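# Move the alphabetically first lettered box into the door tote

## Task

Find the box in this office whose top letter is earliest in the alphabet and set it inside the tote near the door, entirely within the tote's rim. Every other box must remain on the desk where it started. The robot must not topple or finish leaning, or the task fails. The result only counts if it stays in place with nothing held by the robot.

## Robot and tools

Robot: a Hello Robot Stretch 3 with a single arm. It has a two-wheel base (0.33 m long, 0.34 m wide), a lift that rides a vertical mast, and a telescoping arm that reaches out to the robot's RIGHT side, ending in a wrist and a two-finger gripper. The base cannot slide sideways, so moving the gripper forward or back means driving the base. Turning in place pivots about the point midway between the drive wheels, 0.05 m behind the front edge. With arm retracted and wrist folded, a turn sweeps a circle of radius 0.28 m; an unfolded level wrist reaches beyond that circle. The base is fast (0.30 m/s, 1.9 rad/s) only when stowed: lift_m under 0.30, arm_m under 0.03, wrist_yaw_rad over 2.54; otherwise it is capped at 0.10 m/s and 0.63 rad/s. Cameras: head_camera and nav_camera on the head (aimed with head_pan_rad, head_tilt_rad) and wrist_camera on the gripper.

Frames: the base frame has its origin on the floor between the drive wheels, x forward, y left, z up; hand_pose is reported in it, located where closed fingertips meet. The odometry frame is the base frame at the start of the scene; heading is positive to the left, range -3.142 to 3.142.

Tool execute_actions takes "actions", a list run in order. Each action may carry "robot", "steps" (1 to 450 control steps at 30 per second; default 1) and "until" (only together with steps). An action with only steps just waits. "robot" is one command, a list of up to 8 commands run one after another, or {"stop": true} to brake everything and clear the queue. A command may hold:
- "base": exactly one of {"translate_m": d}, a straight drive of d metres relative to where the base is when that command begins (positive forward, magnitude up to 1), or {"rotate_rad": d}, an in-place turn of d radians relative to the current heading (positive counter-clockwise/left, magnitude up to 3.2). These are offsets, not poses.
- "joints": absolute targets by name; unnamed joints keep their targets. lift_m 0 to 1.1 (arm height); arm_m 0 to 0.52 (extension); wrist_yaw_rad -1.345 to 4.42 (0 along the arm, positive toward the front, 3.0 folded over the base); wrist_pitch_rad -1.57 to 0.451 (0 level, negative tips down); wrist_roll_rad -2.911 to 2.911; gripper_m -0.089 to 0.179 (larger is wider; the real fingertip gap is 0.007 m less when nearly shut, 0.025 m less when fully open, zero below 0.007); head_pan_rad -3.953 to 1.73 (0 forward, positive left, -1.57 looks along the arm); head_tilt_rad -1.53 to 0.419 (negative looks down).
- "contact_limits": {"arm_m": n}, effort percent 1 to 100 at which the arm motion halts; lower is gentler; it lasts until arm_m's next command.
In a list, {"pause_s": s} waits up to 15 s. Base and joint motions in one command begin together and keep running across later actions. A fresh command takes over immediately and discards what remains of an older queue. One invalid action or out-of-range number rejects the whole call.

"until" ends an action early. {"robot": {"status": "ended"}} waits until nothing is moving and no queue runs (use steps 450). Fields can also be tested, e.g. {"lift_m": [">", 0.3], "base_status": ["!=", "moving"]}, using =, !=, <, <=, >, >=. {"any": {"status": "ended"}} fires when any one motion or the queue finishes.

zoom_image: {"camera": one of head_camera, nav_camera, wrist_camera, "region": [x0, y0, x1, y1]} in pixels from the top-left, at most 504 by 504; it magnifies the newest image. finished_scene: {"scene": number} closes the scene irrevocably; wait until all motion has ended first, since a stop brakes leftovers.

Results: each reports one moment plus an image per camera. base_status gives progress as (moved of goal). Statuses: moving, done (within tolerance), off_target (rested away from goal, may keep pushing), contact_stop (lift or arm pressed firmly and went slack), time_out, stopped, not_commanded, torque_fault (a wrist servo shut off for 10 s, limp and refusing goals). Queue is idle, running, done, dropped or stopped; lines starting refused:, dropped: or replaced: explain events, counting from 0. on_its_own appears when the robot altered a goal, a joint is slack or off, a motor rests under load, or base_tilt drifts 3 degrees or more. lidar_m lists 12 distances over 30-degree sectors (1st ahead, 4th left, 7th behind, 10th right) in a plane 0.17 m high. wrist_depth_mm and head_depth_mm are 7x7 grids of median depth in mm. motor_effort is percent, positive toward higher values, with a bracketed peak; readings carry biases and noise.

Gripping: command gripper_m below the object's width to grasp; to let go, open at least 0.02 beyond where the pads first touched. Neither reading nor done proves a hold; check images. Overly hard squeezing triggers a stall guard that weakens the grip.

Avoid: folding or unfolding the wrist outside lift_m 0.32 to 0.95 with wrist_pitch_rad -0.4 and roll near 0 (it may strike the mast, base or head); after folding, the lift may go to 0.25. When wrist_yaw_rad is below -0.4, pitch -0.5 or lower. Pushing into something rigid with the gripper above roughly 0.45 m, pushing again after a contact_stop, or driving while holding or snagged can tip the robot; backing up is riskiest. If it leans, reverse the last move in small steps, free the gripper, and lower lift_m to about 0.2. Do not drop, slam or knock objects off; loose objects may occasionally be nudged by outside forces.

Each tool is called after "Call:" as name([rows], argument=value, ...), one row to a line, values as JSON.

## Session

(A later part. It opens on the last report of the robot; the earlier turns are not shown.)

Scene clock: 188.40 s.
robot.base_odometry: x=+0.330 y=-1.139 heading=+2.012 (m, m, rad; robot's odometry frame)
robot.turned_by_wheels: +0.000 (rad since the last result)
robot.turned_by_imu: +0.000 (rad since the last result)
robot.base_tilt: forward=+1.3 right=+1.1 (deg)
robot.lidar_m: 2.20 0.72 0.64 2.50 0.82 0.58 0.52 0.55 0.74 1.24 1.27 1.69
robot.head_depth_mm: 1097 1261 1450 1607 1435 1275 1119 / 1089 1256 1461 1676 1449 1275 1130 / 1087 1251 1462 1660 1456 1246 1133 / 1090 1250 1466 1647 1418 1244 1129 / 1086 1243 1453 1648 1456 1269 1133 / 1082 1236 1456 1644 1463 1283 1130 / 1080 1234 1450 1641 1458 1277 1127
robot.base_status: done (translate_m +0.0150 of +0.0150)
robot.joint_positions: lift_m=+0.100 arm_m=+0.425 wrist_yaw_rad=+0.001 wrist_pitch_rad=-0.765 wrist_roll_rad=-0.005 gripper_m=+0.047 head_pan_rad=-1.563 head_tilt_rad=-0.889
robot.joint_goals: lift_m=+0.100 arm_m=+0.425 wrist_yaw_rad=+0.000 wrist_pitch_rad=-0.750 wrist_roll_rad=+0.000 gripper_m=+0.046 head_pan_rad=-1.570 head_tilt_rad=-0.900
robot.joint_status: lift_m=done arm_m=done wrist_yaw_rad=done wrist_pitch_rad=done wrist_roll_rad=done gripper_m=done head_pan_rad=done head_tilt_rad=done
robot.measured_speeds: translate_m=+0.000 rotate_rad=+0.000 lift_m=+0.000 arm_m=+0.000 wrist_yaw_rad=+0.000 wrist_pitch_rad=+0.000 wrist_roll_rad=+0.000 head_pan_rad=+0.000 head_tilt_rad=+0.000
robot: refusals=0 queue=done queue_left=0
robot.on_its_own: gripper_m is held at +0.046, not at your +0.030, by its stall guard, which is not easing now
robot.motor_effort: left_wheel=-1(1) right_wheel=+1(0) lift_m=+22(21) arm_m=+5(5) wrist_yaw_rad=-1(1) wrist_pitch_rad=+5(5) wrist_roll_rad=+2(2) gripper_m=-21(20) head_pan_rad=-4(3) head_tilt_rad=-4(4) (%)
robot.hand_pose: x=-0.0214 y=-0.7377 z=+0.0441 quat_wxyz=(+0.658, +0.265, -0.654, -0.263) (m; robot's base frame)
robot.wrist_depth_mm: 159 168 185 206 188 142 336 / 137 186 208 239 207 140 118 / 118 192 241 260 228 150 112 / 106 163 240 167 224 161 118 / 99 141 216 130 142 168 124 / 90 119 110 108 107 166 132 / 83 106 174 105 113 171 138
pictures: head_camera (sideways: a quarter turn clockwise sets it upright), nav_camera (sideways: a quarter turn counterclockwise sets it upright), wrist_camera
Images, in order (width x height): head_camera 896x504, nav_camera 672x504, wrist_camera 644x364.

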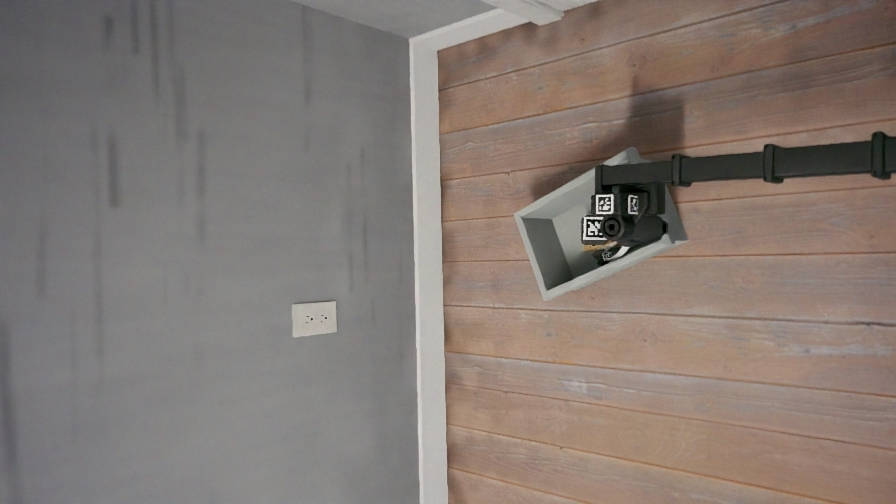

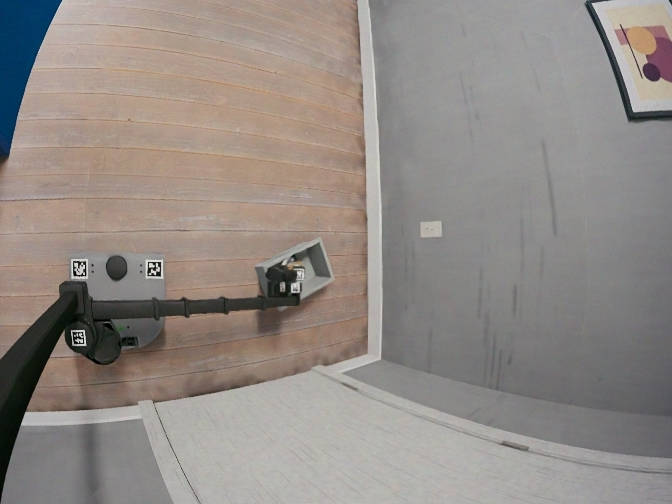

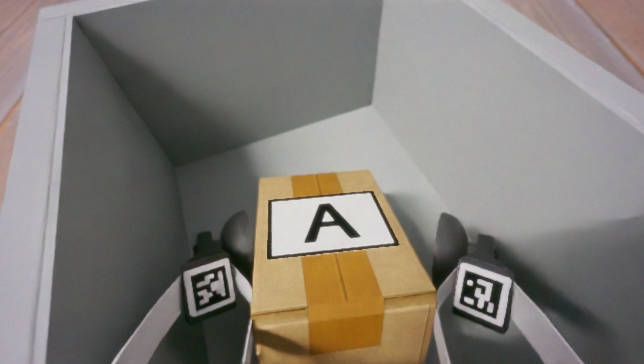

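Call:
execute_actions([
  {"robot": {"joints": {"lift_m": 0.09}}, "steps": 300, "until": {"robot": {"status": "ended"}}},
])

Scene clock: 188.90 s.
robot.base_odometry: x=+0.330 y=-1.139 heading=+2.013 (m, m, rad; robot's odometry frame)
robot.turned_by_wheels: +0.000 (rad since the last result)
robot.turned_by_imu: +0.000 (rad since the last result)
robot.base_tilt: forward=+1.4 right=+1.0 (deg)
robot.lidar_m: 2.21 0.72 0.64 2.50 0.82 0.58 0.52 0.55 0.74 1.23 1.27 1.69
robot.head_depth_mm: 1095 1253 1461 1613 1433 1269 1134 / 1091 1257 1475 1660 1463 1276 1122 / 1083 1254 1456 1674 1453 1253 1130 / 1087 1247 1457 1661 1426 1245 1128 / 1088 1245 1466 1646 1463 1271 1133 / 1083 1236 1452 1662 1467 1272 1130 / 1080 1236 1442 1644 1474 1278 1138
robot.base_status: done (translate_m +0.0150 of +0.0150)
robot.joint_positions: lift_m=+0.092 arm_m=+0.425 wrist_yaw_rad=+0.001 wrist_pitch_rad=-0.755 wrist_roll_rad=-0.005 gripper_m=+0.047 head_pan_rad=-1.563 head_tilt_rad=-0.889
robot.joint_goals: lift_m=+0.092 arm_m=+0.425 wrist_yaw_rad=+0.000 wrist_pitch_rad=-0.750 wrist_roll_rad=+0.000 gripper_m=+0.046 head_pan_rad=-1.570 head_tilt_rad=-0.900
robot.joint_status: lift_m=contact_stop arm_m=done wrist_yaw_rad=done wrist_pitch_rad=done wrist_roll_rad=done gripper_m=done head_pan_rad=done head_tilt_rad=done
robot.measured_speeds: translate_m=+0.000 rotate_rad=+0.001 lift_m=+0.003 arm_m=+0.000 wrist_yaw_rad=+0.000 wrist_pitch_rad=+0.072 wrist_roll_rad=+0.000 head_pan_rad=+0.000 head_tilt_rad=+0.000
robot: refusals=0 queue=dropped queue_left=0
robot.on_its_own: gripper_m is held at +0.046, not at your +0.030, by its stall guard, which is not easing now; lift_m is slack since a contact_stop, until your next command for it
robot.motor_effort: left_wheel=+0(1) right_wheel=-3(2) lift_m=+20(20) arm_m=+4(5) wrist_yaw_rad=-2(2) wrist_pitch_rad=+1(5) wrist_roll_rad=+2(2) gripper_m=-20(21) head_pan_rad=-3(4) head_tilt_rad=-4(4) (%)
robot.hand_pose: x=-0.0214 y=-0.7397 z=+0.0378 quat_wxyz=(+0.659, +0.262, -0.655, -0.260) (m; robot's base frame)
robot.wrist_depth_mm: 156 166 182 203 188 139 335 / 131 183 206 235 205 140 113 / 117 193 238 257 226 149 112 / 106 164 236 166 225 160 118 / 99 142 213 131 142 167 124 / 91 120 110 108 107 164 132 / 84 106 171 105 113 167 138
pictures: head_camera (sideways: a quarter turn clockwise sets it upright), nav_camera (sideways: a quarter turn counterclockwise sets it upright), wrist_camera
Images, in order (width x height): head_camera 896x504, nav_camera 672x504, wrist_camera 644x364.

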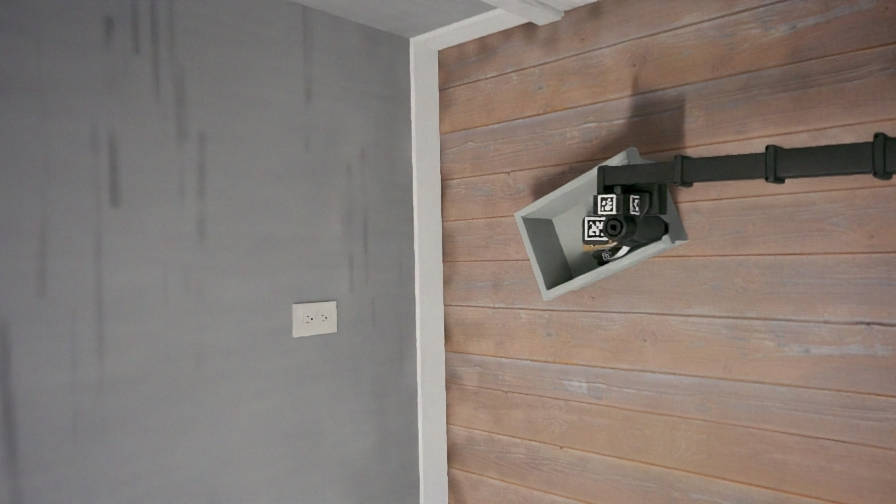

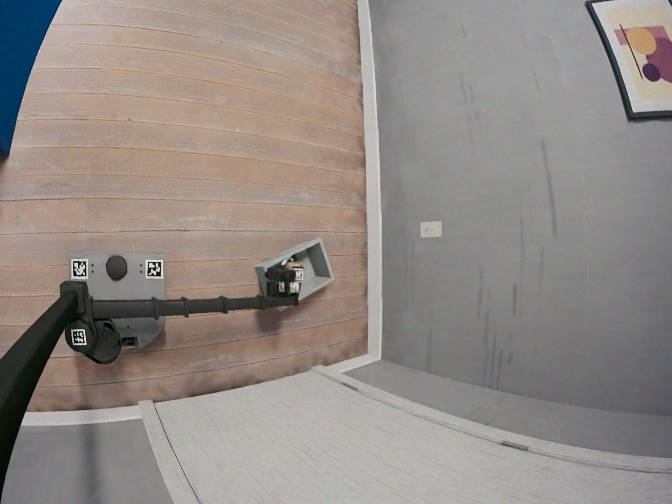

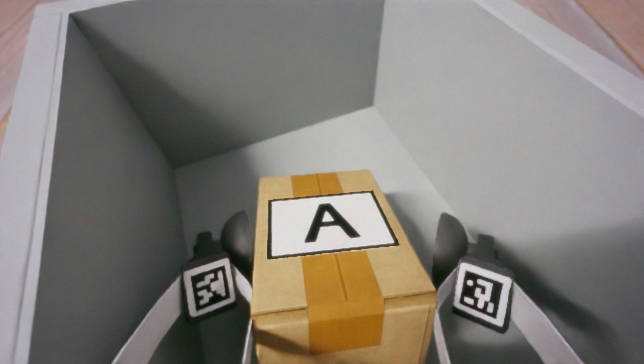

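The lift made gentle contact at 0.092 m, so the box's lower edge has reached the tote floor. I'll re-engage the lift a few millimetres higher and then open the gripper.

Call:
execute_actions([
  {"robot": [{"joints": {"lift_m": 0.096}}, {"joints": {"gripper_m": 0.1}}, {"pause_s": 0.5}], "steps": 300, "until": {"robot": {"status": "ended"}}},
])

Scene clock: 191.33 s.
robot.base_odometry: x=+0.330 y=-1.139 heading=+2.012 (m, m, rad; robot's odometry frame)
robot.turned_by_wheels: +0.000 (rad since the last result)
robot.turned_by_imu: +0.000 (rad since the last result)
robot.base_tilt: forward=+1.4 right=+1.0 (deg)
robot.lidar_m: 2.21 0.73 0.64 2.50 0.82 0.58 0.52 0.55 0.74 1.23 1.27 1.69
robot.head_depth_mm: 1094 1258 1459 1624 1440 1269 1131 / 1093 1252 1473 1665 1440 1260 1129 / 1091 1252 1464 1672 1462 1250 1126 / 1080 1245 1450 1659 1412 1247 1131 / 1084 1240 1442 1660 1455 1272 1133 / 1082 1236 1436 1642 1466 1283 1129 / 1072 1231 1450 1642 1468 1276 1131
robot.base_status: done (translate_m +0.0150 of +0.0150)
robot.joint_positions: lift_m=+0.096 arm_m=+0.425 wrist_yaw_rad=+0.001 wrist_pitch_rad=-0.761 wrist_roll_rad=-0.005 gripper_m=+0.100 head_pan_rad=-1.563 head_tilt_rad=-0.889
robot.joint_goals: lift_m=+0.096 arm_m=+0.425 wrist_yaw_rad=+0.000 wrist_pitch_rad=-0.750 wrist_roll_rad=+0.000 gripper_m=+0.100 head_pan_rad=-1.570 head_tilt_rad=-0.900
robot.joint_status: lift_m=done arm_m=done wrist_yaw_rad=done wrist_pitch_rad=done wrist_roll_rad=done gripper_m=done head_pan_rad=done head_tilt_rad=done
robot.measured_speeds: translate_m=+0.000 rotate_rad=+0.000 lift_m=+0.000 arm_m=+0.000 wrist_yaw_rad=+0.000 wrist_pitch_rad=+0.000 wrist_roll_rad=+0.000 head_pan_rad=+0.000 head_tilt_rad=+0.000
robot: refusals=0 queue=done queue_left=0
robot.motor_effort: left_wheel=+0(1) right_wheel=+0(3) lift_m=+34(35) arm_m=+4(4) wrist_yaw_rad=-1(1) wrist_pitch_rad=+4(4) wrist_roll_rad=+2(2) gripper_m=+0(75) head_pan_rad=-3(4) head_tilt_rad=-4(4) (%)
robot.hand_pose: x=-0.0214 y=-0.7386 z=+0.0403 quat_wxyz=(+0.659, +0.264, -0.654, -0.262) (m; robot's base frame)
robot.wrist_depth_mm: 154 168 184 207 188 139 330 / 130 184 207 236 206 140 114 / 118 195 239 258 227 150 111 / 107 165 237 233 223 159 118 / 100 143 214 155 207 166 125 / 91 118 141 140 183 162 132 / 84 112 170 128 167 169 137
pictures: head_camera (sideways: a quarter turn clockwise sets it upright), nav_camera (sideways: a quarter turn counterclockwise sets it upright), wrist_camera
Images, in order (width x height): head_camera 896x504, nav_camera 672x504, wrist_camera 644x364.

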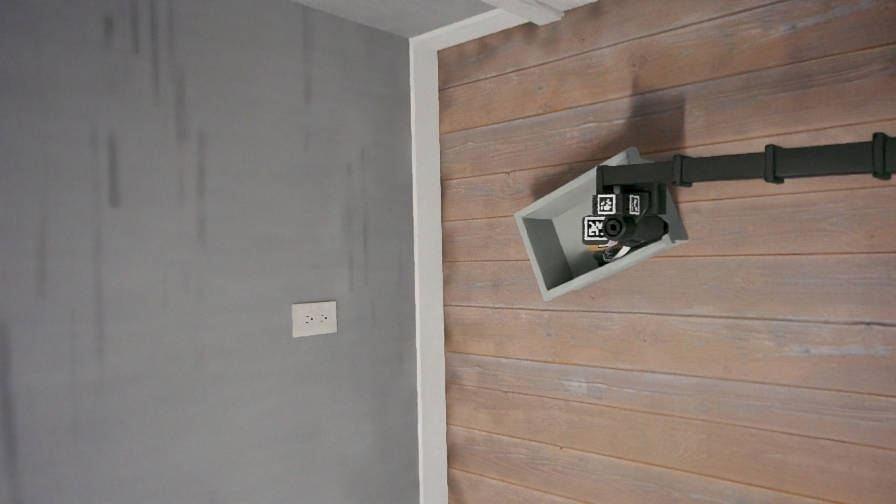

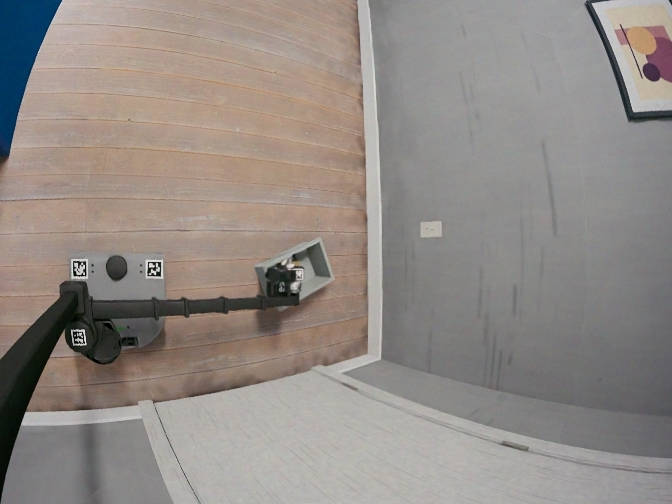

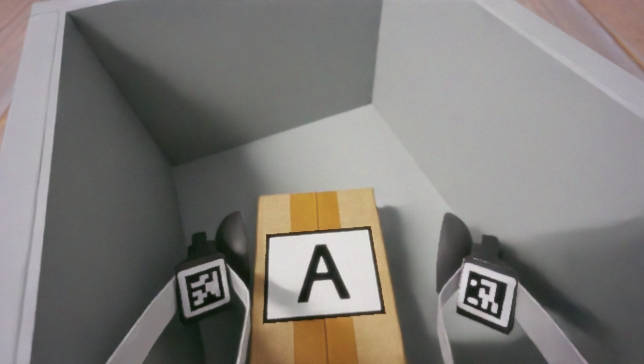

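The box is released and settled on the tote floor. I'll lift straight out and retract the arm to check the placement.

Call:
execute_actions([
  {"robot": [{"joints": {"lift_m": 0.35}}, {"joints": {"arm_m": 0.0, "wrist_pitch_rad": -0.4}}], "steps": 450, "until": {"robot": {"status": "ended"}}},
])

Scene clock: 198.70 s.
robot.base_odometry: x=+0.330 y=-1.139 heading=+2.012 (m, m, rad; robot's odometry frame)
robot.turned_by_wheels: +0.000 (rad since the last result)
robot.turned_by_imu: +0.002 (rad since the last result)
robot.base_tilt: forward=+1.5 right=+0.9 (deg)
robot.lidar_m: 2.20 0.73 0.64 2.50 0.82 0.58 0.52 0.55 0.73 1.24 1.27 1.69
robot.head_depth_mm: 1098 1256 1458 1629 1443 1267 1125 / 1089 1253 1469 1666 1453 1271 1146 / 1090 1249 1481 1673 1431 1275 1152 / 1093 1247 1464 1662 1413 1266 1130 / 1092 1249 1446 1651 1458 1266 1127 / 1085 1239 1447 1637 1453 1278 1126 / 1080 1244 1443 1640 1461 1273 1129
robot.base_status: done (translate_m +0.0150 of +0.0150)
robot.joint_positions: lift_m=+0.350 arm_m=+0.000 wrist_yaw_rad=+0.001 wrist_pitch_rad=-0.419 wrist_roll_rad=-0.005 gripper_m=+0.100 head_pan_rad=-1.563 head_tilt_rad=-0.889
robot.joint_goals: lift_m=+0.350 arm_m=+0.000 wrist_yaw_rad=+0.000 wrist_pitch_rad=-0.400 wrist_roll_rad=+0.000 gripper_m=+0.100 head_pan_rad=-1.570 head_tilt_rad=-0.900
robot.joint_status: lift_m=done arm_m=done wrist_yaw_rad=done wrist_pitch_rad=done wrist_roll_rad=done gripper_m=done head_pan_rad=done head_tilt_rad=done
robot.measured_speeds: translate_m=+0.000 rotate_rad=+0.000 lift_m=+0.000 arm_m=+0.000 wrist_yaw_rad=+0.000 wrist_pitch_rad=+0.000 wrist_roll_rad=+0.000 head_pan_rad=+0.000 head_tilt_rad=+0.000
robot: refusals=0 queue=done queue_left=0
robot.motor_effort: left_wheel=+0(1) right_wheel=+0(0) lift_m=+33(41) arm_m=-4(5) wrist_yaw_rad=-2(1) wrist_pitch_rad=+6(6) wrist_roll_rad=+1(2) gripper_m=+0(1) head_pan_rad=-5(4) head_tilt_rad=-4(4) (%)
robot.hand_pose: x=-0.0213 y=-0.3697 z=+0.3622 quat_wxyz=(+0.694, +0.148, -0.690, -0.147) (m; robot's base frame)
robot.wrist_depth_mm: 873 901 882 877 880 865 625 / 948 997 964 963 952 944 594 / - - - - - 920 604 / 833 840 829 693 821 804 604 / 705 679 709 624 564 675 621 / 587 587 578 539 542 565 546 / 513 505 493 503 493 472 482
pictures: head_camera (sideways: a quarter turn clockwise sets it upright), nav_camera (sideways: a quarter turn counterclockwise sets it upright), wrist_camera
Images, in order (width x height): head_camera 896x504, nav_camera 672x504, wrist_camera 644x364.

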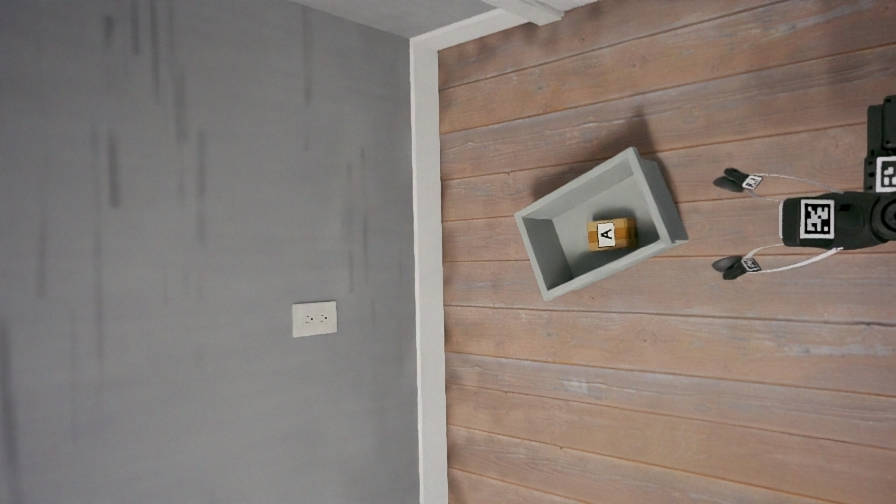

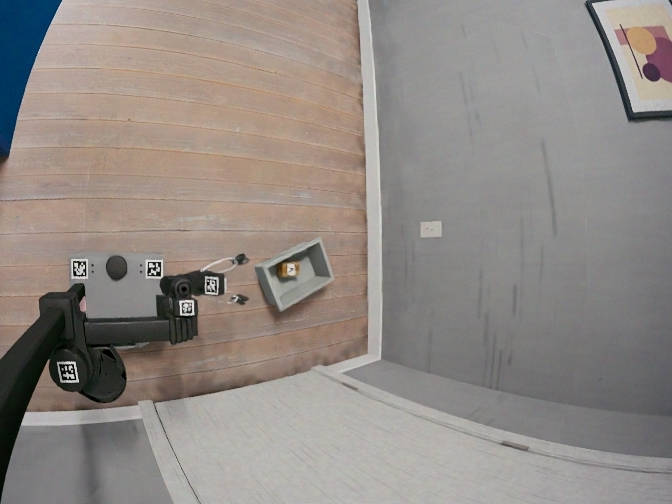

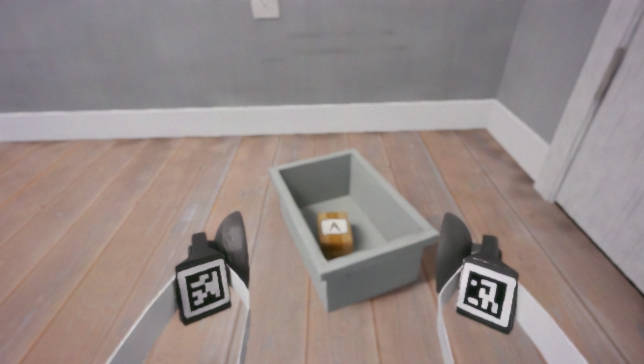

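Call:
zoom_image(camera="head_camera", region=[490, 130, 720, 320])

Region (490, 130, 720, 320) of head_camera's 896x504 image, scaled by 2.191, with more detail than that image has; it fills the top 416 rows of this view, and the rest is white.

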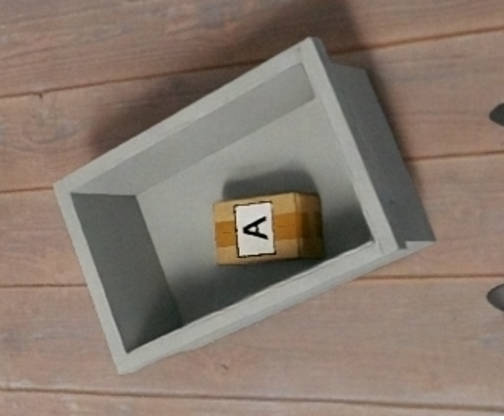

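Box "A" is lying flat and fully inside the tote, clear of every edge. The gripper is retracted and all motion has ended, so I'm finishing scene 1.

Call:
finished_scene(scene=1)

The scene is finished: the task was done.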